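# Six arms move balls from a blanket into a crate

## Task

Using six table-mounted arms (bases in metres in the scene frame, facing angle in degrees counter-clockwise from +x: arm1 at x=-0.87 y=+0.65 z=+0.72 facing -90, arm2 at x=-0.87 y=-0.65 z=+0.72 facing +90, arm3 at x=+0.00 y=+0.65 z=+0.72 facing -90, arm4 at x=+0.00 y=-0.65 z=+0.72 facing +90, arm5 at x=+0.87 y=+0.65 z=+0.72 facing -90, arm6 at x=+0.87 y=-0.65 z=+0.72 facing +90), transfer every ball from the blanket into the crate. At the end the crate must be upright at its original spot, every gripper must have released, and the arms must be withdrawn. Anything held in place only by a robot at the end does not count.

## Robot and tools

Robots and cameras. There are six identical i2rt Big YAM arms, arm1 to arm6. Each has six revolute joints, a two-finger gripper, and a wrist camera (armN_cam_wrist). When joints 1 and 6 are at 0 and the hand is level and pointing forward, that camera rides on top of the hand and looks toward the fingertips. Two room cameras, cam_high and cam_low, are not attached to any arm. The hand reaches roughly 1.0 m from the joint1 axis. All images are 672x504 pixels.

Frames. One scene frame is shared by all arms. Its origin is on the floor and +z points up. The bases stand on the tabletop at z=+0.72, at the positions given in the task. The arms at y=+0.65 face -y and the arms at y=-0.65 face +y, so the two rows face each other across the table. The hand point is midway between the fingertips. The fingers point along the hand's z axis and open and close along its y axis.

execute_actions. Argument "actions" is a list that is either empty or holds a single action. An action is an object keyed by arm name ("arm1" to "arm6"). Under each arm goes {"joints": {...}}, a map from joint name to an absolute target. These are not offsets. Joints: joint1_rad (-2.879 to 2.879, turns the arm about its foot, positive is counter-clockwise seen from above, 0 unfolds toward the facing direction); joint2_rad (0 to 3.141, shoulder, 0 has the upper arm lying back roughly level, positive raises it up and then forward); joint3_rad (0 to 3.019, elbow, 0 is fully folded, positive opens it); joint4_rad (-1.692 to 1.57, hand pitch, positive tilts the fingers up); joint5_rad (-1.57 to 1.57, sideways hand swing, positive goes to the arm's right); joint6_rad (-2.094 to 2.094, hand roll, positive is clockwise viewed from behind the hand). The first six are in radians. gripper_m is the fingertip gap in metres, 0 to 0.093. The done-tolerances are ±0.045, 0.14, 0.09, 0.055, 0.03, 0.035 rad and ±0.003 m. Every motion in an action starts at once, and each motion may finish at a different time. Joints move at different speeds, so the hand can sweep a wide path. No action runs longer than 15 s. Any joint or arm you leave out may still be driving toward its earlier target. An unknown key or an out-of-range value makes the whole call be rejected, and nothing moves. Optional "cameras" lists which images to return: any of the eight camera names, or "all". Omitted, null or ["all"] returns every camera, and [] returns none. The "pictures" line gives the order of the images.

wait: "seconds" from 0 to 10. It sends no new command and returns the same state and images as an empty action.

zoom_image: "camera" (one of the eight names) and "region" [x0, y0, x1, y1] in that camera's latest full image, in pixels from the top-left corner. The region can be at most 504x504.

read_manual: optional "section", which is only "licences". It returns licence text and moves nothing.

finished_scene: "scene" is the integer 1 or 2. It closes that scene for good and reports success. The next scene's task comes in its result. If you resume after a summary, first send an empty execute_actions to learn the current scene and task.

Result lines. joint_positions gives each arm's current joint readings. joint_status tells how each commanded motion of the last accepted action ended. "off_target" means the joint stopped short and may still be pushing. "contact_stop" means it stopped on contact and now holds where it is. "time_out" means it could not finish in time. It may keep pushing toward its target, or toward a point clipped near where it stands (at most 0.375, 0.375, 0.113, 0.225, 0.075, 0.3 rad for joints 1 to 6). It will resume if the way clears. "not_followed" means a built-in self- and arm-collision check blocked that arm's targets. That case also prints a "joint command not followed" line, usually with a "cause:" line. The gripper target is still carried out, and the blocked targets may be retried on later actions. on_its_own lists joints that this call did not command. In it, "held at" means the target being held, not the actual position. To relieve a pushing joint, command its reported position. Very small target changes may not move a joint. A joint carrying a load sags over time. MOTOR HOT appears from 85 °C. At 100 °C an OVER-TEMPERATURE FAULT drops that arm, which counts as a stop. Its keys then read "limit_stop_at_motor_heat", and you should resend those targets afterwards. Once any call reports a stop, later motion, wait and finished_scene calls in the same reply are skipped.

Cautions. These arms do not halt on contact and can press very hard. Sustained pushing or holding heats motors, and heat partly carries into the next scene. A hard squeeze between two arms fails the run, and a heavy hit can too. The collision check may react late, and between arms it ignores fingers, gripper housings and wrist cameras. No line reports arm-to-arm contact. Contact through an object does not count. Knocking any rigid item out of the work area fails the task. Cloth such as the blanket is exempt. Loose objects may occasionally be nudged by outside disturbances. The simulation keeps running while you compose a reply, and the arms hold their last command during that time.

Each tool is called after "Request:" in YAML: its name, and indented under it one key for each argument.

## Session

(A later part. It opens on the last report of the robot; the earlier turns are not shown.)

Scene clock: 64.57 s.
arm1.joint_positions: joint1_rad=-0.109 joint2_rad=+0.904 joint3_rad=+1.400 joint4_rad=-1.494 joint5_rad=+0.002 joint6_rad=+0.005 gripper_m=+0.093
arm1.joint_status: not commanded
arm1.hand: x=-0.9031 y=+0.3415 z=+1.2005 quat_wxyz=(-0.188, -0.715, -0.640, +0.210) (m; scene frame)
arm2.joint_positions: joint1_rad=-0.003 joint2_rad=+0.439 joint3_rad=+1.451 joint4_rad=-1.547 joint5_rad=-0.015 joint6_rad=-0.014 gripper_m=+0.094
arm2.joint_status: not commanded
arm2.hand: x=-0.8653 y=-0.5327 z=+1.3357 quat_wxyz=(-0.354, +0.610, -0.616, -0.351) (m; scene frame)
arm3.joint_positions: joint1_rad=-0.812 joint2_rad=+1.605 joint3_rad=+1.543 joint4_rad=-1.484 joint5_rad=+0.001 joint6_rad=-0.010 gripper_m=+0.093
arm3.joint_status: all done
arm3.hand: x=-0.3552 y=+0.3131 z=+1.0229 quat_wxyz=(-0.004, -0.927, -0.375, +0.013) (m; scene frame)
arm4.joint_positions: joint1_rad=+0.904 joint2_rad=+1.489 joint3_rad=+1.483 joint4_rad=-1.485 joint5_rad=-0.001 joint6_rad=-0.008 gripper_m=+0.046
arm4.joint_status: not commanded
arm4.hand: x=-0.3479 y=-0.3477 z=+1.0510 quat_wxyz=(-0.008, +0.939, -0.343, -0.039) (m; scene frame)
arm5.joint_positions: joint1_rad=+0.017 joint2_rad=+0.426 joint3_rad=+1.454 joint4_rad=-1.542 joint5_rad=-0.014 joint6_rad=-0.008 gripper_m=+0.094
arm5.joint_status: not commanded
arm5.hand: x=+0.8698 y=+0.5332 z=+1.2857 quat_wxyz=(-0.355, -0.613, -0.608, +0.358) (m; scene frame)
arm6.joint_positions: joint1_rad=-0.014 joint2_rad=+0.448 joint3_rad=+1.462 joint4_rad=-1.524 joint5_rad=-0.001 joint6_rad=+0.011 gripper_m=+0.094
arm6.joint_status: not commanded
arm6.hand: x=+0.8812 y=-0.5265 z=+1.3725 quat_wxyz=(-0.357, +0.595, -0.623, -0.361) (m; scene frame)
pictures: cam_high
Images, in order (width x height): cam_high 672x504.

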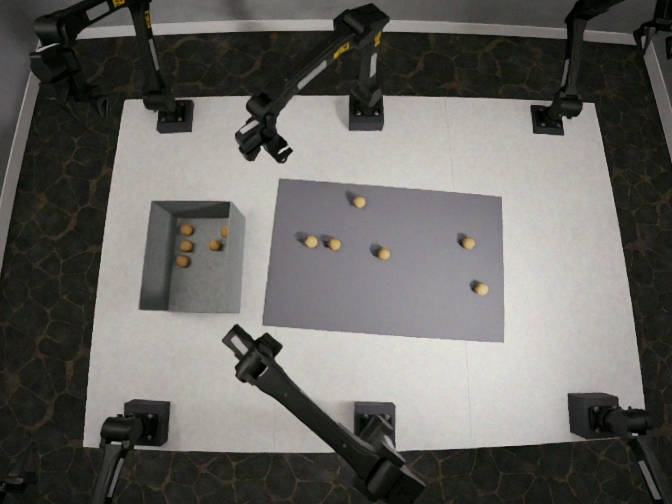

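Request:
execute_actions:
  actions:
    - {"arm4":{"joints":{"joint2_rad":2.2,"joint3_rad":2.46,"joint4_rad":-0.994}},"arm3":{"joints":{"joint1_rad":0.59}},"arm1":{"joints":{"joint1_rad":0.808,"joint2_rad":1.45,"joint3_rad":1.55,"joint4_rad":-1.5}}}
  cameras: []

Request:
execute_actions:
  actions:
    - {"arm4":{"joints":{"joint1_rad":0.88,"joint2_rad":2.5,"joint3_rad":2.49}},"arm3":{"joints":{"joint2_rad":2.345,"joint3_rad":2.22,"joint4_rad":-1.28}},"arm1":{"joints":{"joint2_rad":2.45,"joint3_rad":2.4,"joint4_rad":-0.925}}}
  cameras: ["arm1_cam_wrist","arm3_cam_wrist","arm4_cam_wrist"]

Scene clock: 68.17 s.
arm1.joint_positions: joint1_rad=+0.816 joint2_rad=+1.447 joint3_rad=+1.529 joint4_rad=-1.498 joint5_rad=-0.001 joint6_rad=+0.005 gripper_m=+0.093
arm1.joint_status: all done
arm1.hand: x=-0.5328 y=+0.3354 z=+1.0582 quat_wxyz=(-0.072, -0.367, -0.927, +0.028) (m; scene frame)
arm2.joint_positions: joint1_rad=-0.003 joint2_rad=+0.439 joint3_rad=+1.451 joint4_rad=-1.547 joint5_rad=-0.015 joint6_rad=-0.014 gripper_m=+0.094
arm2.joint_status: not commanded
arm2.hand: x=-0.8653 y=-0.5327 z=+1.3357 quat_wxyz=(-0.354, +0.610, -0.616, -0.351) (m; scene frame)
arm3.joint_positions: joint1_rad=+0.593 joint2_rad=+1.605 joint3_rad=+1.543 joint4_rad=-1.484 joint5_rad=-0.001 joint6_rad=-0.009 gripper_m=+0.093
arm3.joint_status: all done
arm3.hand: x=+0.2746 y=+0.2443 z=+1.0222 quat_wxyz=(-0.011, -0.465, -0.885, +0.006) (m; scene frame)
arm4.joint_positions: joint1_rad=+0.904 joint2_rad=+2.194 joint3_rad=+2.419 joint4_rad=-1.013 joint5_rad=-0.001 joint6_rad=-0.008 gripper_m=+0.046
arm4.joint_status: all done
arm4.hand: x=-0.6390 y=-0.0979 z=+1.0928 quat_wxyz=(-0.128, +0.868, -0.319, -0.358) (m; scene frame)
arm5.joint_positions: joint1_rad=+0.017 joint2_rad=+0.426 joint3_rad=+1.454 joint4_rad=-1.542 joint5_rad=-0.014 joint6_rad=-0.008 gripper_m=+0.094
arm5.joint_status: not commanded
arm5.hand: x=+0.8698 y=+0.5332 z=+1.2857 quat_wxyz=(-0.355, -0.613, -0.608, +0.358) (m; scene frame)
arm6.joint_positions: joint1_rad=-0.014 joint2_rad=+0.448 joint3_rad=+1.462 joint4_rad=-1.524 joint5_rad=-0.001 joint6_rad=+0.011 gripper_m=+0.094
arm6.joint_status: not commanded
arm6.hand: x=+0.8812 y=-0.5265 z=+1.3725 quat_wxyz=(-0.357, +0.595, -0.623, -0.361) (m; scene frame)
pictures: none
No camera images: the call's "cameras" was empty. Leave "cameras" out to get every camera's image.

Scene clock: 70.17 s.
arm1.joint_positions: joint1_rad=+0.816 joint2_rad=+2.457 joint3_rad=+2.347 joint4_rad=-0.938 joint5_rad=-0.001 joint6_rad=+0.005 gripper_m=+0.093
arm1.joint_status: all done
arm1.hand: x=-0.2406 y=+0.0632 z=+0.8179 quat_wxyz=(-0.241, -0.356, -0.898, +0.094) (m; scene frame)
arm2.joint_positions: joint1_rad=-0.003 joint2_rad=+0.439 joint3_rad=+1.451 joint4_rad=-1.547 joint5_rad=-0.015 joint6_rad=-0.014 gripper_m=+0.094
arm2.joint_status: not commanded
arm2.hand: x=-0.8653 y=-0.5327 z=+1.3357 quat_wxyz=(-0.354, +0.610, -0.616, -0.351) (m; scene frame)
arm3.joint_positions: joint1_rad=+0.593 joint2_rad=+2.345 joint3_rad=+2.174 joint4_rad=-1.291 joint5_rad=-0.001 joint6_rad=-0.009 gripper_m=+0.093
arm3.joint_status: all done
arm3.hand: x=+0.4135 y=+0.0384 z=+0.8293 quat_wxyz=(-0.048, -0.464, -0.884, +0.026) (m; scene frame)
arm4.joint_positions: joint1_rad=+0.887 joint2_rad=+2.518 joint3_rad=+2.463 joint4_rad=-1.007 joint5_rad=-0.001 joint6_rad=-0.008 gripper_m=+0.046
arm4.joint_status: all done
arm4.hand: x=-0.6508 y=-0.0723 z=+0.8447 quat_wxyz=(-0.084, +0.906, -0.341, -0.236) (m; scene frame)
arm5.joint_positions: joint1_rad=+0.017 joint2_rad=+0.426 joint3_rad=+1.454 joint4_rad=-1.542 joint5_rad=-0.014 joint6_rad=-0.008 gripper_m=+0.094
arm5.joint_status: not commanded
arm5.hand: x=+0.8698 y=+0.5332 z=+1.2857 quat_wxyz=(-0.355, -0.613, -0.608, +0.358) (m; scene frame)
arm6.joint_positions: joint1_rad=-0.014 joint2_rad=+0.448 joint3_rad=+1.462 joint4_rad=-1.524 joint5_rad=-0.001 joint6_rad=+0.011 gripper_m=+0.094
arm6.joint_status: not commanded
arm6.hand: x=+0.8812 y=-0.5265 z=+1.3725 quat_wxyz=(-0.357, +0.595, -0.623, -0.361) (m; scene frame)
pictures: arm1_cam_wrist, arm3_cam_wrist, arm4_cam_wrist
Images, in order (width x height): arm1_cam_wrist 672x504, arm3_cam_wrist 672x504, arm4_cam_wrist 672x504.

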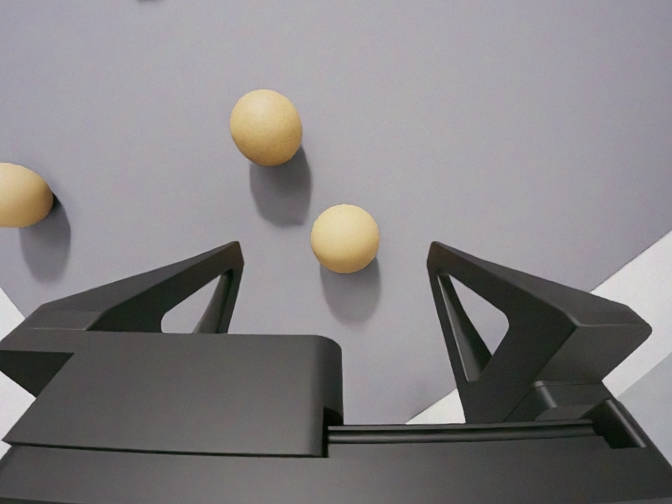

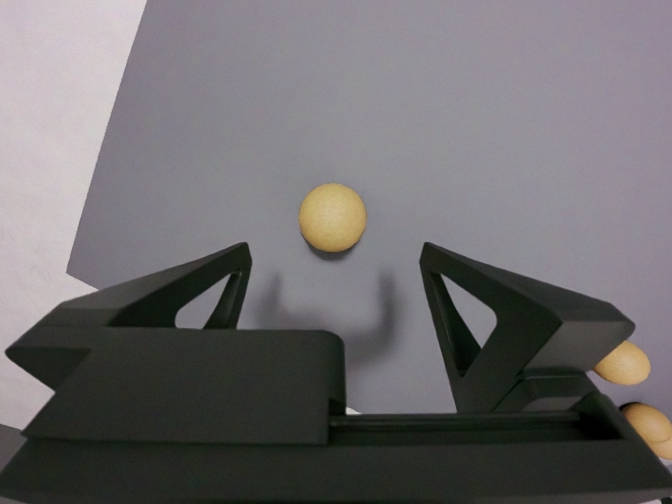

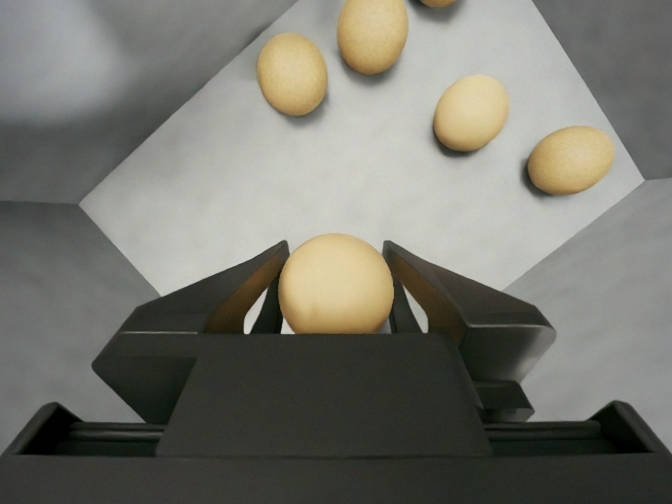

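Request:
execute_actions:
  actions:
    - {"arm4":{"joints":{"gripper_m":0.075}},"arm3":{"joints":{"joint2_rad":2.425,"joint3_rad":2.07,"joint4_rad":-1.085}},"arm1":{"joints":{"joint1_rad":0.8,"joint2_rad":2.525,"joint3_rad":2.265,"joint4_rad":-0.725}}}
  cameras: ["arm1_cam_wrist","arm3_cam_wrist"]

Scene clock: 72.17 s.
arm1.joint_positions: joint1_rad=+0.806 joint2_rad=+2.533 joint3_rad=+2.259 joint4_rad=-0.738 joint5_rad=+0.000 joint6_rad=+0.003 gripper_m=+0.093
arm1.joint_status: all done
arm1.hand: x=-0.2401 y=+0.0503 z=+0.7354 quat_wxyz=(-0.257, -0.358, -0.892, +0.102) (m; scene frame)
arm2.joint_positions: joint1_rad=-0.003 joint2_rad=+0.439 joint3_rad=+1.451 joint4_rad=-1.547 joint5_rad=-0.015 joint6_rad=-0.014 gripper_m=+0.094
arm2.joint_status: not commanded
arm2.hand: x=-0.8653 y=-0.5327 z=+1.3357 quat_wxyz=(-0.354, +0.610, -0.616, -0.351) (m; scene frame)
arm3.joint_positions: joint1_rad=+0.594 joint2_rad=+2.404 joint3_rad=+2.075 joint4_rad=-1.103 joint5_rad=+0.001 joint6_rad=-0.009 gripper_m=+0.093
arm3.joint_status: all done
arm3.hand: x=+0.4161 y=+0.0340 z=+0.7529 quat_wxyz=(-0.061, -0.463, -0.883, +0.034) (m; scene frame)
arm4.joint_positions: joint1_rad=+0.887 joint2_rad=+2.518 joint3_rad=+2.463 joint4_rad=-1.007 joint5_rad=-0.001 joint6_rad=-0.008 gripper_m=+0.075
arm4.joint_status: all done
arm4.hand: x=-0.6508 y=-0.0723 z=+0.8447 quat_wxyz=(-0.084, +0.906, -0.341, -0.236) (m; scene frame)
arm5.joint_positions: joint1_rad=+0.017 joint2_rad=+0.426 joint3_rad=+1.454 joint4_rad=-1.542 joint5_rad=-0.014 joint6_rad=-0.008 gripper_m=+0.094
arm5.joint_status: not commanded
arm5.hand: x=+0.8698 y=+0.5332 z=+1.2857 quat_wxyz=(-0.355, -0.613, -0.608, +0.358) (m; scene frame)
arm6.joint_positions: joint1_rad=-0.014 joint2_rad=+0.448 joint3_rad=+1.462 joint4_rad=-1.524 joint5_rad=-0.001 joint6_rad=+0.011 gripper_m=+0.094
arm6.joint_status: not commanded
arm6.hand: x=+0.8812 y=-0.5265 z=+1.3725 quat_wxyz=(-0.357, +0.595, -0.623, -0.361) (m; scene frame)
pictures: arm1_cam_wrist, arm3_cam_wrist
Images, in order (width x height): arm1_cam_wrist 672x504, arm3_cam_wrist 672x504.

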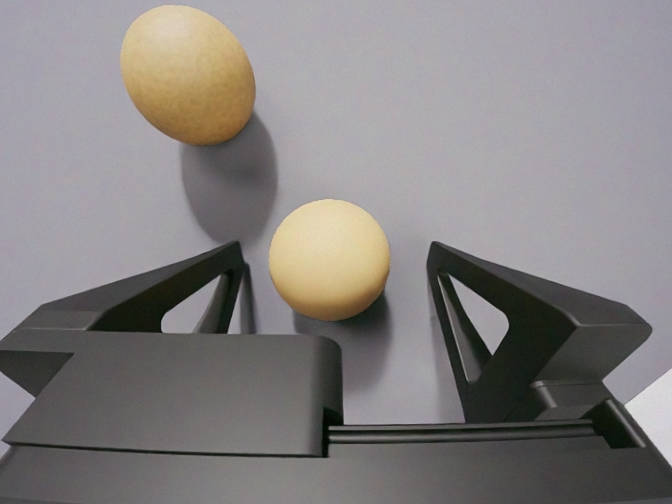

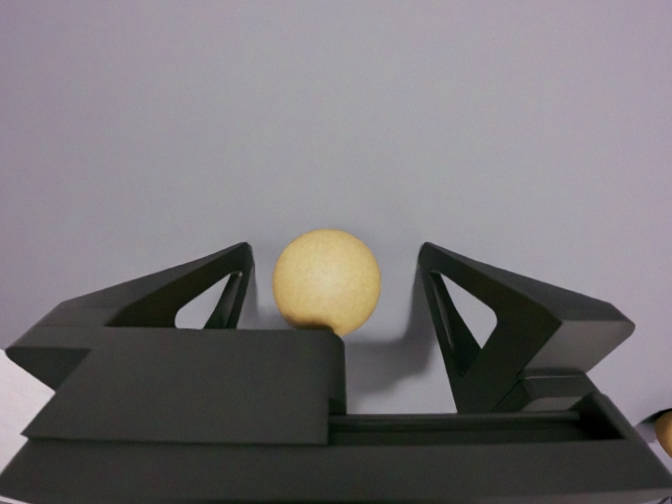

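Request:
execute_actions:
  actions:
    - {"arm4":{"joints":{"joint2_rad":2.2,"gripper_m":0.093}},"arm3":{"joints":{"joint2_rad":2.435}}}
  cameras: []

Request:
execute_actions:
  actions:
    - {"arm4":{"joints":{"joint2_rad":1.6,"joint3_rad":1.55,"joint4_rad":-1.5}},"arm3":{"joints":{"gripper_m":0.033}},"arm1":{"joints":{"gripper_m":0.033}}}
  cameras: ["arm1_cam_wrist","arm3_cam_wrist"]

Scene clock: 74.17 s.
arm1.joint_positions: joint1_rad=+0.806 joint2_rad=+2.533 joint3_rad=+2.259 joint4_rad=-0.738 joint5_rad=+0.000 joint6_rad=+0.003 gripper_m=+0.093
arm1.joint_status: not commanded
arm1.hand: x=-0.2401 y=+0.0503 z=+0.7354 quat_wxyz=(-0.257, -0.358, -0.892, +0.102) (m; scene frame)
arm2.joint_positions: joint1_rad=-0.003 joint2_rad=+0.439 joint3_rad=+1.451 joint4_rad=-1.547 joint5_rad=-0.015 joint6_rad=-0.014 gripper_m=+0.094
arm2.joint_status: not commanded
arm2.hand: x=-0.8653 y=-0.5327 z=+1.3357 quat_wxyz=(-0.354, +0.610, -0.616, -0.351) (m; scene frame)
arm3.joint_positions: joint1_rad=+0.594 joint2_rad=+2.408 joint3_rad=+2.075 joint4_rad=-1.103 joint5_rad=+0.001 joint6_rad=-0.009 gripper_m=+0.093
arm3.joint_status: all done
arm3.hand: x=+0.4158 y=+0.0345 z=+0.7502 quat_wxyz=(-0.059, -0.464, -0.884, +0.033) (m; scene frame)
arm4.joint_positions: joint1_rad=+0.887 joint2_rad=+2.174 joint3_rad=+2.487 joint4_rad=-1.007 joint5_rad=-0.001 joint6_rad=-0.008 gripper_m=+0.093
arm4.joint_status: all done
arm4.hand: x=-0.6301 y=-0.0856 z=+1.1478 quat_wxyz=(-0.146, +0.847, -0.320, -0.397) (m; scene frame)
arm5.joint_positions: joint1_rad=+0.017 joint2_rad=+0.426 joint3_rad=+1.454 joint4_rad=-1.542 joint5_rad=-0.014 joint6_rad=-0.008 gripper_m=+0.094
arm5.joint_status: not commanded
arm5.hand: x=+0.8698 y=+0.5332 z=+1.2857 quat_wxyz=(-0.355, -0.613, -0.608, +0.358) (m; scene frame)
arm6.joint_positions: joint1_rad=-0.014 joint2_rad=+0.448 joint3_rad=+1.462 joint4_rad=-1.524 joint5_rad=-0.001 joint6_rad=+0.011 gripper_m=+0.094
arm6.joint_status: not commanded
arm6.hand: x=+0.8812 y=-0.5265 z=+1.3725 quat_wxyz=(-0.357, +0.595, -0.623, -0.361) (m; scene frame)
pictures: none
No camera images: the call's "cameras" was empty. Leave "cameras" out to get every camera's image.

Scene clock: 76.03 s.
arm1.joint_positions: joint1_rad=+0.806 joint2_rad=+2.533 joint3_rad=+2.259 joint4_rad=-0.738 joint5_rad=+0.000 joint6_rad=+0.003 gripper_m=+0.047
arm1.joint_status: gripper_m off_target (ended at +0.047, target +0.033)
arm1.hand: x=-0.2401 y=+0.0503 z=+0.7354 quat_wxyz=(-0.257, -0.358, -0.892, +0.102) (m; scene frame)
arm2.joint_positions: joint1_rad=-0.003 joint2_rad=+0.439 joint3_rad=+1.451 joint4_rad=-1.547 joint5_rad=-0.015 joint6_rad=-0.014 gripper_m=+0.094
arm2.joint_status: not commanded
arm2.hand: x=-0.8653 y=-0.5327 z=+1.3357 quat_wxyz=(-0.354, +0.610, -0.616, -0.351) (m; scene frame)
arm3.joint_positions: joint1_rad=+0.594 joint2_rad=+2.408 joint3_rad=+2.075 joint4_rad=-1.103 joint5_rad=+0.002 joint6_rad=-0.009 gripper_m=+0.045
arm3.joint_status: gripper_m off_target (ended at +0.045, target +0.033)
arm3.hand: x=+0.4157 y=+0.0345 z=+0.7502 quat_wxyz=(-0.059, -0.464, -0.883, +0.034) (m; scene frame)
arm4.joint_positions: joint1_rad=+0.887 joint2_rad=+1.598 joint3_rad=+1.545 joint4_rad=-1.485 joint5_rad=-0.001 joint6_rad=-0.008 gripper_m=+0.093
arm4.joint_status: all done
arm4.hand: x=-0.3646 y=-0.3227 z=+1.0257 quat_wxyz=(+0.001, +0.936, -0.351, -0.016) (m; scene frame)
arm5.joint_positions: joint1_rad=+0.017 joint2_rad=+0.426 joint3_rad=+1.454 joint4_rad=-1.542 joint5_rad=-0.014 joint6_rad=-0.008 gripper_m=+0.094
arm5.joint_status: not commanded
arm5.hand: x=+0.8698 y=+0.5332 z=+1.2857 quat_wxyz=(-0.355, -0.613, -0.608, +0.358) (m; scene frame)
arm6.joint_positions: joint1_rad=-0.014 joint2_rad=+0.448 joint3_rad=+1.462 joint4_rad=-1.524 joint5_rad=-0.001 joint6_rad=+0.011 gripper_m=+0.094
arm6.joint_status: not commanded
arm6.hand: x=+0.8812 y=-0.5265 z=+1.3725 quat_wxyz=(-0.357, +0.595, -0.623, -0.361) (m; scene frame)
pictures: arm1_cam_wrist, arm3_cam_wrist
Images, in order (width x height): arm1_cam_wrist 672x504, arm3_cam_wrist 672x504.

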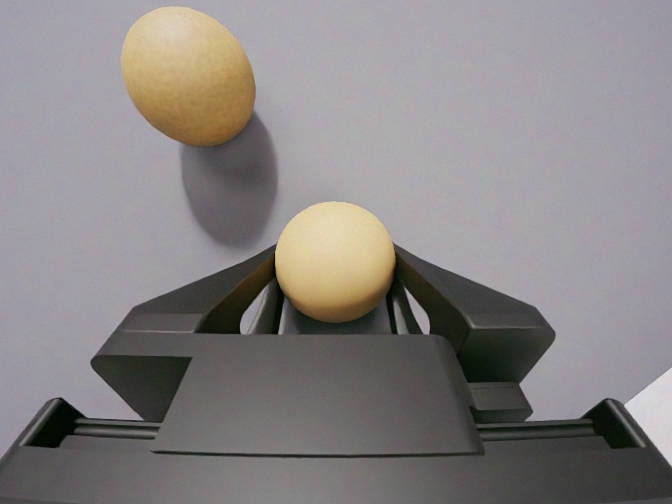

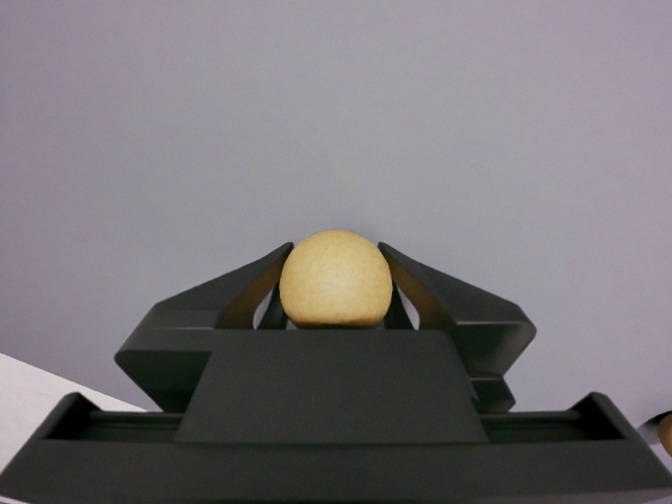

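Request:
execute_actions:
  actions:
    - {"arm4":{"joints":{"joint1_rad":-0.69}},"arm3":{"joints":{"joint2_rad":1.4,"joint3_rad":1.4,"joint4_rad":-1.5}},"arm1":{"joints":{"joint2_rad":2.1}}}
  cameras: []

Request:
execute_actions:
  actions:
    - {"arm4":{"joints":{"joint2_rad":2.13,"joint3_rad":1.88,"joint4_rad":-1.19}},"arm1":{"joints":{"joint2_rad":1.45,"joint3_rad":1.55,"joint4_rad":-1.5}}}
  cameras: ["arm4_cam_wrist","arm1_cam_wrist"]

Scene clock: 78.57 s.
arm1.joint_positions: joint1_rad=+0.806 joint2_rad=+2.118 joint3_rad=+2.253 joint4_rad=-0.726 joint5_rad=+0.000 joint6_rad=+0.003 gripper_m=+0.047
arm1.joint_status: all done
arm1.hand: x=-0.2474 y=+0.0573 z=+1.0883 quat_wxyz=(-0.437, -0.328, -0.819, +0.174) (m; scene frame)
arm2.joint_positions: joint1_rad=-0.003 joint2_rad=+0.439 joint3_rad=+1.451 joint4_rad=-1.547 joint5_rad=-0.015 joint6_rad=-0.014 gripper_m=+0.094
arm2.joint_status: not commanded
arm2.hand: x=-0.8653 y=-0.5327 z=+1.3357 quat_wxyz=(-0.354, +0.610, -0.616, -0.351) (m; scene frame)
arm3.joint_positions: joint1_rad=+0.594 joint2_rad=+1.391 joint3_rad=+1.405 joint4_rad=-1.486 joint5_rad=+0.002 joint6_rad=-0.009 gripper_m=+0.045
arm3.joint_status: all done
arm3.hand: x=+0.2392 y=+0.2960 z=+1.0609 quat_wxyz=(-0.043, -0.464, -0.884, +0.025) (m; scene frame)
arm4.joint_positions: joint1_rad=-0.696 joint2_rad=+1.598 joint3_rad=+1.545 joint4_rad=-1.485 joint5_rad=+0.000 joint6_rad=-0.007 gripper_m=+0.093
arm4.joint_status: all done
arm4.hand: x=+0.3306 y=-0.2853 z=+1.0208 quat_wxyz=(-0.010, +0.408, -0.913, -0.003) (m; scene frame)
arm5.joint_positions: joint1_rad=+0.017 joint2_rad=+0.426 joint3_rad=+1.454 joint4_rad=-1.542 joint5_rad=-0.014 joint6_rad=-0.008 gripper_m=+0.094
arm5.joint_status: not commanded
arm5.hand: x=+0.8698 y=+0.5332 z=+1.2857 quat_wxyz=(-0.355, -0.613, -0.608, +0.358) (m; scene frame)
arm6.joint_positions: joint1_rad=-0.014 joint2_rad=+0.448 joint3_rad=+1.462 joint4_rad=-1.524 joint5_rad=-0.001 joint6_rad=+0.011 gripper_m=+0.094
arm6.joint_status: not commanded
arm6.hand: x=+0.8812 y=-0.5265 z=+1.3725 quat_wxyz=(-0.357, +0.595, -0.623, -0.361) (m; scene frame)
pictures: none
No camera images: the call's "cameras" was empty. Leave "cameras" out to get every camera's image.

Scene clock: 80.17 s.
arm1.joint_positions: joint1_rad=+0.806 joint2_rad=+1.456 joint3_rad=+1.548 joint4_rad=-1.492 joint5_rad=+0.000 joint6_rad=+0.003 gripper_m=+0.047
arm1.joint_status: all done
arm1.hand: x=-0.5312 y=+0.3272 z=+1.0626 quat_wxyz=(-0.079, -0.371, -0.925, +0.031) (m; scene frame)
arm2.joint_positions: joint1_rad=-0.003 joint2_rad=+0.439 joint3_rad=+1.451 joint4_rad=-1.547 joint5_rad=-0.015 joint6_rad=-0.014 gripper_m=+0.094
arm2.joint_status: not commanded
arm2.hand: x=-0.8653 y=-0.5327 z=+1.3357 quat_wxyz=(-0.354, +0.610, -0.616, -0.351) (m; scene frame)
arm3.joint_positions: joint1_rad=+0.594 joint2_rad=+1.391 joint3_rad=+1.405 joint4_rad=-1.486 joint5_rad=+0.002 joint6_rad=-0.009 gripper_m=+0.045
arm3.joint_status: not commanded
arm3.hand: x=+0.2392 y=+0.2960 z=+1.0609 quat_wxyz=(-0.043, -0.464, -0.884, +0.025) (m; scene frame)
arm4.joint_positions: joint1_rad=-0.696 joint2_rad=+2.143 joint3_rad=+1.843 joint4_rad=-1.205 joint5_rad=+0.000 joint6_rad=-0.007 gripper_m=+0.093
arm4.joint_status: all done
arm4.hand: x=+0.4474 y=-0.1572 z=+0.8316 quat_wxyz=(-0.025, +0.408, -0.912, -0.010) (m; scene frame)
arm5.joint_positions: joint1_rad=+0.017 joint2_rad=+0.426 joint3_rad=+1.454 joint4_rad=-1.542 joint5_rad=-0.014 joint6_rad=-0.008 gripper_m=+0.094
arm5.joint_status: not commanded
arm5.hand: x=+0.8698 y=+0.5332 z=+1.2857 quat_wxyz=(-0.355, -0.613, -0.608, +0.358) (m; scene frame)
arm6.joint_positions: joint1_rad=-0.014 joint2_rad=+0.448 joint3_rad=+1.462 joint4_rad=-1.524 joint5_rad=-0.001 joint6_rad=+0.011 gripper_m=+0.094
arm6.joint_status: not commanded
arm6.hand: x=+0.8812 y=-0.5265 z=+1.3725 quat_wxyz=(-0.357, +0.595, -0.623, -0.361) (m; scene frame)
pictures: arm1_cam_wrist, arm4_cam_wrist
Images, in order (width x height): arm1_cam_wrist 672x504, arm4_cam_wrist 672x504.

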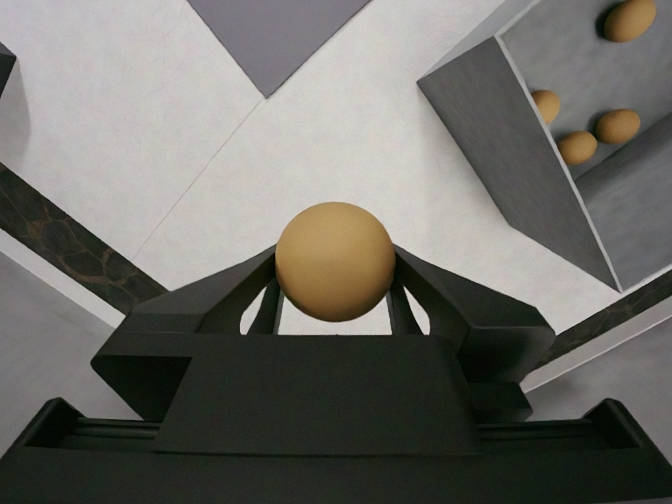

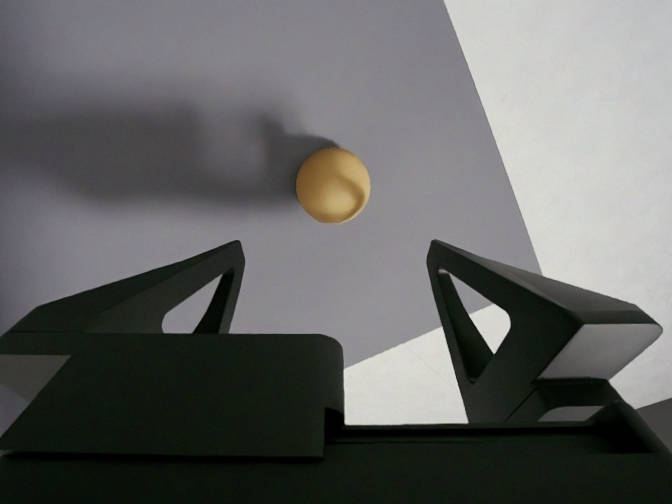

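Request:
execute_actions:
  actions:
    - {"arm4":{"joints":{"joint2_rad":2.295,"joint3_rad":1.875,"joint4_rad":-1.055}},"arm1":{"joints":{"joint1_rad":0.2}}}
  cameras: ["arm4_cam_wrist"]

Request:
execute_actions:
  actions:
    - {"arm4":{"joints":{"gripper_m":0.033}},"arm1":{"joints":{"joint1_rad":0.173,"joint2_rad":2.07,"joint3_rad":1.77,"joint4_rad":-1.199}}}
  cameras: ["arm4_cam_wrist","arm1_cam_wrist"]

Scene clock: 82.47 s.
arm1.joint_positions: joint1_rad=+0.192 joint2_rad=+1.456 joint3_rad=+1.548 joint4_rad=-1.492 joint5_rad=+0.001 joint6_rad=+0.003 gripper_m=+0.047
arm1.joint_status: all done
arm1.hand: x=-0.7793 y=+0.1909 z=+1.0626 quat_wxyz=(-0.065, -0.633, -0.769, +0.054) (m; scene frame)
arm2.joint_positions: joint1_rad=-0.003 joint2_rad=+0.439 joint3_rad=+1.451 joint4_rad=-1.547 joint5_rad=-0.015 joint6_rad=-0.014 gripper_m=+0.094
arm2.joint_status: not commanded
arm2.hand: x=-0.8653 y=-0.5327 z=+1.3357 quat_wxyz=(-0.354, +0.610, -0.616, -0.351) (m; scene frame)
arm3.joint_positions: joint1_rad=+0.594 joint2_rad=+1.391 joint3_rad=+1.405 joint4_rad=-1.486 joint5_rad=+0.002 joint6_rad=-0.009 gripper_m=+0.045
arm3.joint_status: not commanded
arm3.hand: x=+0.2392 y=+0.2960 z=+1.0609 quat_wxyz=(-0.043, -0.464, -0.884, +0.025) (m; scene frame)
arm4.joint_positions: joint1_rad=-0.696 joint2_rad=+2.279 joint3_rad=+1.851 joint4_rad=-1.070 joint5_rad=-0.003 joint6_rad=-0.006 gripper_m=+0.093
arm4.joint_status: all done
arm4.hand: x=+0.4599 y=-0.1431 z=+0.7473 quat_wxyz=(-0.027, +0.408, -0.913, -0.012) (m; scene frame)
arm5.joint_positions: joint1_rad=+0.017 joint2_rad=+0.426 joint3_rad=+1.454 joint4_rad=-1.542 joint5_rad=-0.014 joint6_rad=-0.008 gripper_m=+0.094
arm5.joint_status: not commanded
arm5.hand: x=+0.8698 y=+0.5332 z=+1.2857 quat_wxyz=(-0.355, -0.613, -0.608, +0.358) (m; scene frame)
arm6.joint_positions: joint1_rad=-0.014 joint2_rad=+0.448 joint3_rad=+1.462 joint4_rad=-1.524 joint5_rad=-0.001 joint6_rad=+0.011 gripper_m=+0.094
arm6.joint_status: not commanded
arm6.hand: x=+0.8812 y=-0.5265 z=+1.3725 quat_wxyz=(-0.357, +0.595, -0.623, -0.361) (m; scene frame)
pictures: arm4_cam_wrist
Images, in order (width x height): arm4_cam_wrist 672x504.

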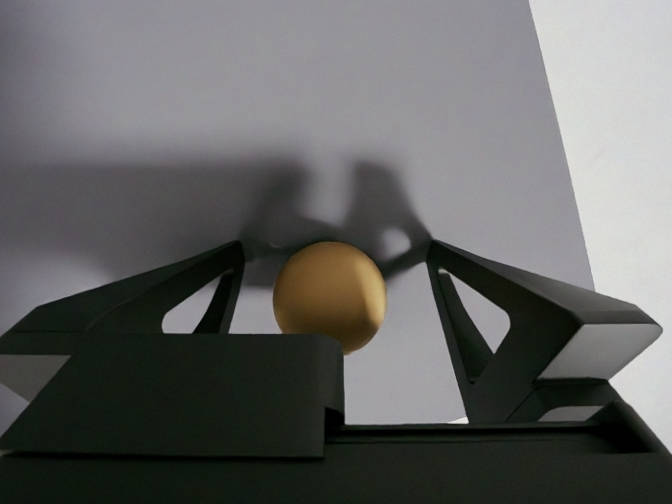

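Scene clock: 84.17 s.
arm1.joint_positions: joint1_rad=+0.180 joint2_rad=+2.071 joint3_rad=+1.749 joint4_rad=-1.203 joint5_rad=+0.001 joint6_rad=+0.003 gripper_m=+0.047
arm1.joint_status: all done
arm1.hand: x=-0.7539 y=+0.0240 z=+0.8194 quat_wxyz=(-0.017, -0.640, -0.768, +0.015) (m; scene frame)
arm2.joint_positions: joint1_rad=-0.003 joint2_rad=+0.439 joint3_rad=+1.451 joint4_rad=-1.547 joint5_rad=-0.015 joint6_rad=-0.014 gripper_m=+0.094
arm2.joint_status: not commanded
arm2.hand: x=-0.8653 y=-0.5327 z=+1.3357 quat_wxyz=(-0.354, +0.610, -0.616, -0.351) (m; scene frame)
arm3.joint_positions: joint1_rad=+0.594 joint2_rad=+1.391 joint3_rad=+1.405 joint4_rad=-1.486 joint5_rad=+0.002 joint6_rad=-0.009 gripper_m=+0.045
arm3.joint_status: not commanded
arm3.hand: x=+0.2392 y=+0.2960 z=+1.0609 quat_wxyz=(-0.043, -0.464, -0.884, +0.025) (m; scene frame)
arm4.joint_positions: joint1_rad=-0.696 joint2_rad=+2.279 joint3_rad=+1.851 joint4_rad=-1.070 joint5_rad=-0.003 joint6_rad=-0.006 gripper_m=+0.046
arm4.joint_status: gripper_m off_target (ended at +0.046, target +0.033)
arm4.hand: x=+0.4599 y=-0.1431 z=+0.7473 quat_wxyz=(-0.027, +0.408, -0.913, -0.012) (m; scene frame)
arm5.joint_positions: joint1_rad=+0.017 joint2_rad=+0.426 joint3_rad=+1.454 joint4_rad=-1.542 joint5_rad=-0.014 joint6_rad=-0.008 gripper_m=+0.094
arm5.joint_status: not commanded
arm5.hand: x=+0.8698 y=+0.5332 z=+1.2857 quat_wxyz=(-0.355, -0.613, -0.608, +0.358) (m; scene frame)
arm6.joint_positions: joint1_rad=-0.014 joint2_rad=+0.448 joint3_rad=+1.462 joint4_rad=-1.524 joint5_rad=-0.001 joint6_rad=+0.011 gripper_m=+0.094
arm6.joint_status: not commanded
arm6.hand: x=+0.8812 y=-0.5265 z=+1.3725 quat_wxyz=(-0.357, +0.595, -0.623, -0.361) (m; scene frame)
pictures: arm1_cam_wrist, arm4_cam_wrist
Images, in order (width x height): arm1_cam_wrist 672x504, arm4_cam_wrist 672x504.

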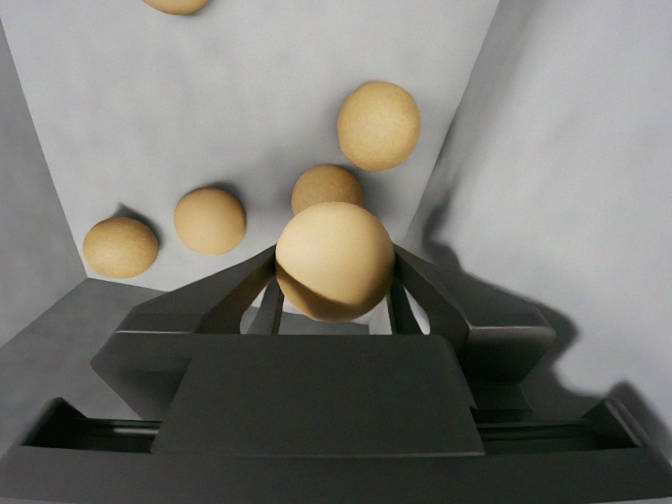

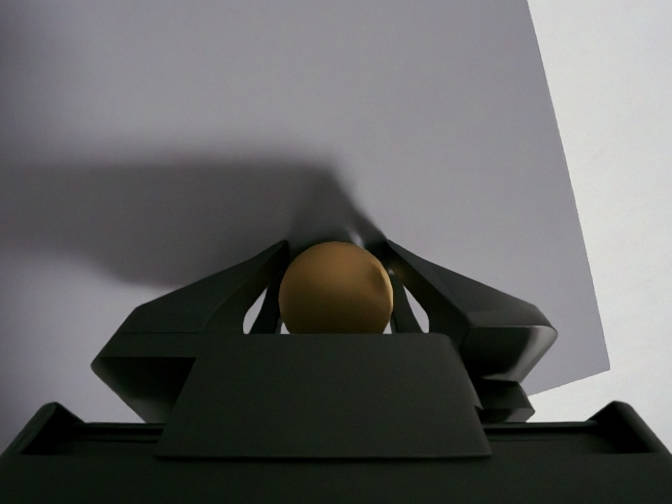

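Request:
execute_actions:
  actions:
    - {"arm4":{"joints":{"joint2_rad":1.5,"joint3_rad":1.5,"joint4_rad":-1.5}},"arm1":{"joints":{"gripper_m":0.07}},"arm3":{"joints":{"joint1_rad":-0.5}}}
  cameras: []

Request:
execute_actions:
  actions:
    - {"arm4":{"joints":{"joint1_rad":0.9}},"arm1":{"joints":{"joint2_rad":1.45}}}
  cameras: []

Request:
execute_actions:
  actions:
    - {"arm3":{"joints":{"joint1_rad":-0.81}},"arm1":{"joints":{"joint1_rad":-0.1,"joint2_rad":0.45,"joint3_rad":1.47,"joint4_rad":-1.54,"gripper_m":0.093}}}
  cameras: []

Request:
execute_actions:
  actions:
    - {"arm3":{"joints":{"joint2_rad":2.2,"joint3_rad":2.46,"joint4_rad":-0.994}}}
  cameras: []

Request:
execute_actions:
  actions:
    - {"arm3":{"joints":{"joint1_rad":-0.84,"joint2_rad":2.49,"joint3_rad":2.49}}}
  cameras: ["arm3_cam_wrist","arm4_cam_wrist","cam_high"]

Scene clock: 86.37 s.
arm1.joint_positions: joint1_rad=+0.180 joint2_rad=+2.071 joint3_rad=+1.749 joint4_rad=-1.203 joint5_rad=+0.001 joint6_rad=+0.003 gripper_m=+0.070
arm1.joint_status: all done
arm1.hand: x=-0.7539 y=+0.0240 z=+0.8194 quat_wxyz=(-0.017, -0.640, -0.768, +0.015) (m; scene frame)
arm2.joint_positions: joint1_rad=-0.003 joint2_rad=+0.439 joint3_rad=+1.451 joint4_rad=-1.547 joint5_rad=-0.015 joint6_rad=-0.014 gripper_m=+0.094
arm2.joint_status: not commanded
arm2.hand: x=-0.8653 y=-0.5327 z=+1.3357 quat_wxyz=(-0.354, +0.610, -0.616, -0.351) (m; scene frame)
arm3.joint_positions: joint1_rad=-0.499 joint2_rad=+1.398 joint3_rad=+1.405 joint4_rad=-1.486 joint5_rad=+0.001 joint6_rad=-0.009 gripper_m=+0.045
arm3.joint_status: all done
arm3.hand: x=-0.2045 y=+0.2742 z=+1.0587 quat_wxyz=(-0.023, -0.856, -0.515, +0.041) (m; scene frame)
arm4.joint_positions: joint1_rad=-0.696 joint2_rad=+1.478 joint3_rad=+1.506 joint4_rad=-1.485 joint5_rad=-0.003 joint6_rad=-0.006 gripper_m=+0.046
arm4.joint_status: all done
arm4.hand: x=+0.3136 y=-0.3033 z=+1.0601 quat_wxyz=(-0.046, +0.407, -0.912, -0.020) (m; scene frame)
arm5.joint_positions: joint1_rad=+0.017 joint2_rad=+0.426 joint3_rad=+1.454 joint4_rad=-1.542 joint5_rad=-0.014 joint6_rad=-0.008 gripper_m=+0.094
arm5.joint_status: not commanded
arm5.hand: x=+0.8698 y=+0.5332 z=+1.2857 quat_wxyz=(-0.355, -0.613, -0.608, +0.358) (m; scene frame)
arm6.joint_positions: joint1_rad=-0.014 joint2_rad=+0.448 joint3_rad=+1.462 joint4_rad=-1.524 joint5_rad=-0.001 joint6_rad=+0.011 gripper_m=+0.094
arm6.joint_status: not commanded
arm6.hand: x=+0.8812 y=-0.5265 z=+1.3725 quat_wxyz=(-0.357, +0.595, -0.623, -0.361) (m; scene frame)
pictures: none
No camera images: the call's "cameras" was empty. Leave "cameras" out to get every camera's image.

Scene clock: 88.23 s.
arm1.joint_positions: joint1_rad=+0.180 joint2_rad=+1.462 joint3_rad=+1.761 joint4_rad=-1.203 joint5_rad=+0.001 joint6_rad=+0.003 gripper_m=+0.070
arm1.joint_status: all done
arm1.hand: x=-0.7669 y=+0.0942 z=+1.1893 quat_wxyz=(-0.252, -0.605, -0.726, +0.209) (m; scene frame)
arm2.joint_positions: joint1_rad=-0.003 joint2_rad=+0.439 joint3_rad=+1.451 joint4_rad=-1.547 joint5_rad=-0.015 joint6_rad=-0.014 gripper_m=+0.094
arm2.joint_status: not commanded
arm2.hand: x=-0.8653 y=-0.5327 z=+1.3357 quat_wxyz=(-0.354, +0.610, -0.616, -0.351) (m; scene frame)
arm3.joint_positions: joint1_rad=-0.499 joint2_rad=+1.398 joint3_rad=+1.405 joint4_rad=-1.486 joint5_rad=+0.001 joint6_rad=-0.009 gripper_m=+0.045
arm3.joint_status: not commanded
arm3.hand: x=-0.2045 y=+0.2742 z=+1.0587 quat_wxyz=(-0.023, -0.856, -0.515, +0.041) (m; scene frame)
arm4.joint_positions: joint1_rad=+0.904 joint2_rad=+1.491 joint3_rad=+1.506 joint4_rad=-1.485 joint5_rad=-0.001 joint6_rad=-0.006 gripper_m=+0.046
arm4.joint_status: all done
arm4.hand: x=-0.3521 y=-0.3440 z=+1.0594 quat_wxyz=(-0.011, +0.938, -0.343, -0.049) (m; scene frame)
arm5.joint_positions: joint1_rad=+0.017 joint2_rad=+0.426 joint3_rad=+1.454 joint4_rad=-1.542 joint5_rad=-0.014 joint6_rad=-0.008 gripper_m=+0.094
arm5.joint_status: not commanded
arm5.hand: x=+0.8698 y=+0.5332 z=+1.2857 quat_wxyz=(-0.355, -0.613, -0.608, +0.358) (m; scene frame)
arm6.joint_positions: joint1_rad=-0.014 joint2_rad=+0.448 joint3_rad=+1.462 joint4_rad=-1.524 joint5_rad=-0.001 joint6_rad=+0.011 gripper_m=+0.094
arm6.joint_status: not commanded
arm6.hand: x=+0.8812 y=-0.5265 z=+1.3725 quat_wxyz=(-0.357, +0.595, -0.623, -0.361) (m; scene frame)
pictures: none
No camera images: the call's "cameras" was empty. Leave "cameras" out to get every camera's image.

Scene clock: 89.93 s.
arm1.joint_positions: joint1_rad=-0.109 joint2_rad=+0.446 joint3_rad=+1.465 joint4_rad=-1.534 joint5_rad=+0.002 joint6_rad=+0.003 gripper_m=+0.093
arm1.joint_status: all done
arm1.hand: x=-0.8836 y=+0.5271 z=+1.3147 quat_wxyz=(-0.337, -0.643, -0.577, +0.374) (m; scene frame)
arm2.joint_positions: joint1_rad=-0.003 joint2_rad=+0.439 joint3_rad=+1.451 joint4_rad=-1.547 joint5_rad=-0.015 joint6_rad=-0.014 gripper_m=+0.094
arm2.joint_status: not commanded
arm2.hand: x=-0.8653 y=-0.5327 z=+1.3357 quat_wxyz=(-0.354, +0.610, -0.616, -0.351) (m; scene frame)
arm3.joint_positions: joint1_rad=-0.819 joint2_rad=+1.398 joint3_rad=+1.405 joint4_rad=-1.486 joint5_rad=+0.001 joint6_rad=-0.009 gripper_m=+0.045
arm3.joint_status: all done
arm3.hand: x=-0.3123 y=+0.3577 z=+1.0587 quat_wxyz=(-0.017, -0.927, -0.372, +0.044) (m; scene frame)
arm4.joint_positions: joint1_rad=+0.904 joint2_rad=+1.491 joint3_rad=+1.506 joint4_rad=-1.485 joint5_rad=-0.001 joint6_rad=-0.006 gripper_m=+0.046
arm4.joint_status: not commanded
arm4.hand: x=-0.3521 y=-0.3440 z=+1.0594 quat_wxyz=(-0.011, +0.938, -0.343, -0.049) (m; scene frame)
arm5.joint_positions: joint1_rad=+0.017 joint2_rad=+0.426 joint3_rad=+1.454 joint4_rad=-1.542 joint5_rad=-0.014 joint6_rad=-0.008 gripper_m=+0.094
arm5.joint_status: not commanded
arm5.hand: x=+0.8698 y=+0.5332 z=+1.2857 quat_wxyz=(-0.355, -0.613, -0.608, +0.358) (m; scene frame)
arm6.joint_positions: joint1_rad=-0.014 joint2_rad=+0.448 joint3_rad=+1.462 joint4_rad=-1.524 joint5_rad=-0.001 joint6_rad=+0.011 gripper_m=+0.094
arm6.joint_status: not commanded
arm6.hand: x=+0.8812 y=-0.5265 z=+1.3725 quat_wxyz=(-0.357, +0.595, -0.623, -0.361) (m; scene frame)
pictures: none
No camera images: the call's "cameras" was empty. Leave "cameras" out to get every camera's image.

Scene clock: 91.73 s.
arm1.joint_positions: joint1_rad=-0.109 joint2_rad=+0.446 joint3_rad=+1.465 joint4_rad=-1.534 joint5_rad=+0.002 joint6_rad=+0.003 gripper_m=+0.093
arm1.joint_status: not commanded
arm1.hand: x=-0.8836 y=+0.5271 z=+1.3147 quat_wxyz=(-0.337, -0.643, -0.577, +0.374) (m; scene frame)
arm2.joint_positions: joint1_rad=-0.003 joint2_rad=+0.439 joint3_rad=+1.451 joint4_rad=-1.547 joint5_rad=-0.015 joint6_rad=-0.014 gripper_m=+0.094
arm2.joint_status: not commanded
arm2.hand: x=-0.8653 y=-0.5327 z=+1.3357 quat_wxyz=(-0.354, +0.610, -0.616, -0.351) (m; scene frame)
arm3.joint_positions: joint1_rad=-0.819 joint2_rad=+2.189 joint3_rad=+2.415 joint4_rad=-1.016 joint5_rad=+0.001 joint6_rad=-0.009 gripper_m=+0.045
arm3.joint_status: all done
arm3.hand: x=-0.6139 y=+0.0746 z=+1.0967 quat_wxyz=(-0.138, -0.858, -0.344, +0.355) (m; scene frame)
arm4.joint_positions: joint1_rad=+0.904 joint2_rad=+1.491 joint3_rad=+1.506 joint4_rad=-1.485 joint5_rad=-0.001 joint6_rad=-0.006 gripper_m=+0.046
arm4.joint_status: not commanded
arm4.hand: x=-0.3521 y=-0.3440 z=+1.0594 quat_wxyz=(-0.011, +0.938, -0.343, -0.049) (m; scene frame)
arm5.joint_positions: joint1_rad=+0.017 joint2_rad=+0.426 joint3_rad=+1.454 joint4_rad=-1.542 joint5_rad=-0.014 joint6_rad=-0.008 gripper_m=+0.094
arm5.joint_status: not commanded
arm5.hand: x=+0.8698 y=+0.5332 z=+1.2857 quat_wxyz=(-0.355, -0.613, -0.608, +0.358) (m; scene frame)
arm6.joint_positions: joint1_rad=-0.014 joint2_rad=+0.448 joint3_rad=+1.462 joint4_rad=-1.524 joint5_rad=-0.001 joint6_rad=+0.011 gripper_m=+0.094
arm6.joint_status: not commanded
arm6.hand: x=+0.8812 y=-0.5265 z=+1.3725 quat_wxyz=(-0.357, +0.595, -0.623, -0.361) (m; scene frame)
pictures: none
No camera images: the call's "cameras" was empty. Leave "cameras" out to get every camera's image.

Scene clock: 93.37 s.
arm1.joint_positions: joint1_rad=-0.109 joint2_rad=+0.446 joint3_rad=+1.465 joint4_rad=-1.534 joint5_rad=+0.002 joint6_rad=+0.003 gripper_m=+0.093
arm1.joint_status: not commanded
arm1.hand: x=-0.8836 y=+0.5271 z=+1.3147 quat_wxyz=(-0.337, -0.643, -0.577, +0.374) (m; scene frame)
arm2.joint_positions: joint1_rad=-0.003 joint2_rad=+0.439 joint3_rad=+1.451 joint4_rad=-1.547 joint5_rad=-0.015 joint6_rad=-0.014 gripper_m=+0.094
arm2.joint_status: not commanded
arm2.hand: x=-0.8653 y=-0.5327 z=+1.3357 quat_wxyz=(-0.354, +0.610, -0.616, -0.351) (m; scene frame)
arm3.joint_positions: joint1_rad=-0.831 joint2_rad=+2.478 joint3_rad=+2.465 joint4_rad=-1.008 joint5_rad=+0.001 joint6_rad=-0.009 gripper_m=+0.045
arm3.joint_status: all done
arm3.hand: x=-0.6435 y=+0.0611 z=+0.8816 quat_wxyz=(-0.097, -0.895, -0.353, +0.254) (m; scene frame)
arm4.joint_positions: joint1_rad=+0.904 joint2_rad=+1.491 joint3_rad=+1.506 joint4_rad=-1.485 joint5_rad=-0.001 joint6_rad=-0.006 gripper_m=+0.046
arm4.joint_status: not commanded
arm4.hand: x=-0.3521 y=-0.3440 z=+1.0594 quat_wxyz=(-0.011, +0.938, -0.343, -0.049) (m; scene frame)
arm5.joint_positions: joint1_rad=+0.017 joint2_rad=+0.426 joint3_rad=+1.454 joint4_rad=-1.542 joint5_rad=-0.014 joint6_rad=-0.008 gripper_m=+0.094
arm5.joint_status: not commanded
arm5.hand: x=+0.8698 y=+0.5332 z=+1.2857 quat_wxyz=(-0.355, -0.613, -0.608, +0.358) (m; scene frame)
arm6.joint_positions: joint1_rad=-0.014 joint2_rad=+0.448 joint3_rad=+1.462 joint4_rad=-1.524 joint5_rad=-0.001 joint6_rad=+0.011 gripper_m=+0.094
arm6.joint_status: not commanded
arm6.hand: x=+0.8812 y=-0.5265 z=+1.3725 quat_wxyz=(-0.357, +0.595, -0.623, -0.361) (m; scene frame)
pictures: arm3_cam_wrist, arm4_cam_wrist, cam_high
Images, in order (width x height): arm3_cam_wrist 672x504, arm4_cam_wrist 672x504, cam_high 672x504.

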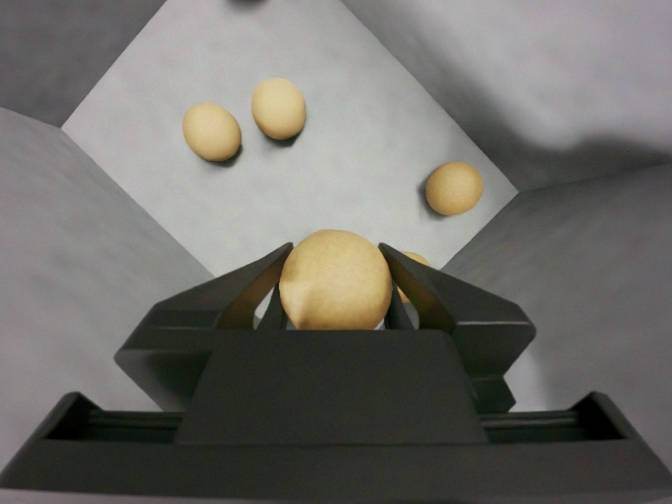

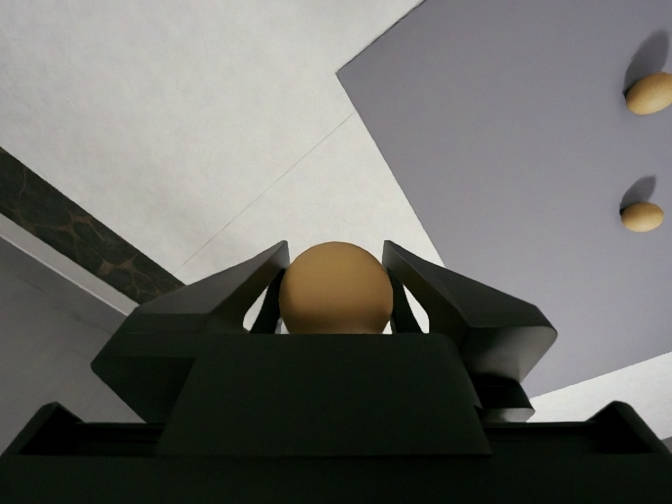

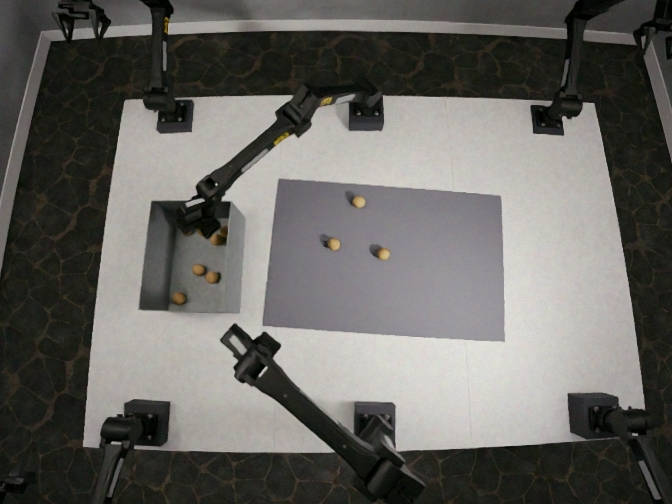

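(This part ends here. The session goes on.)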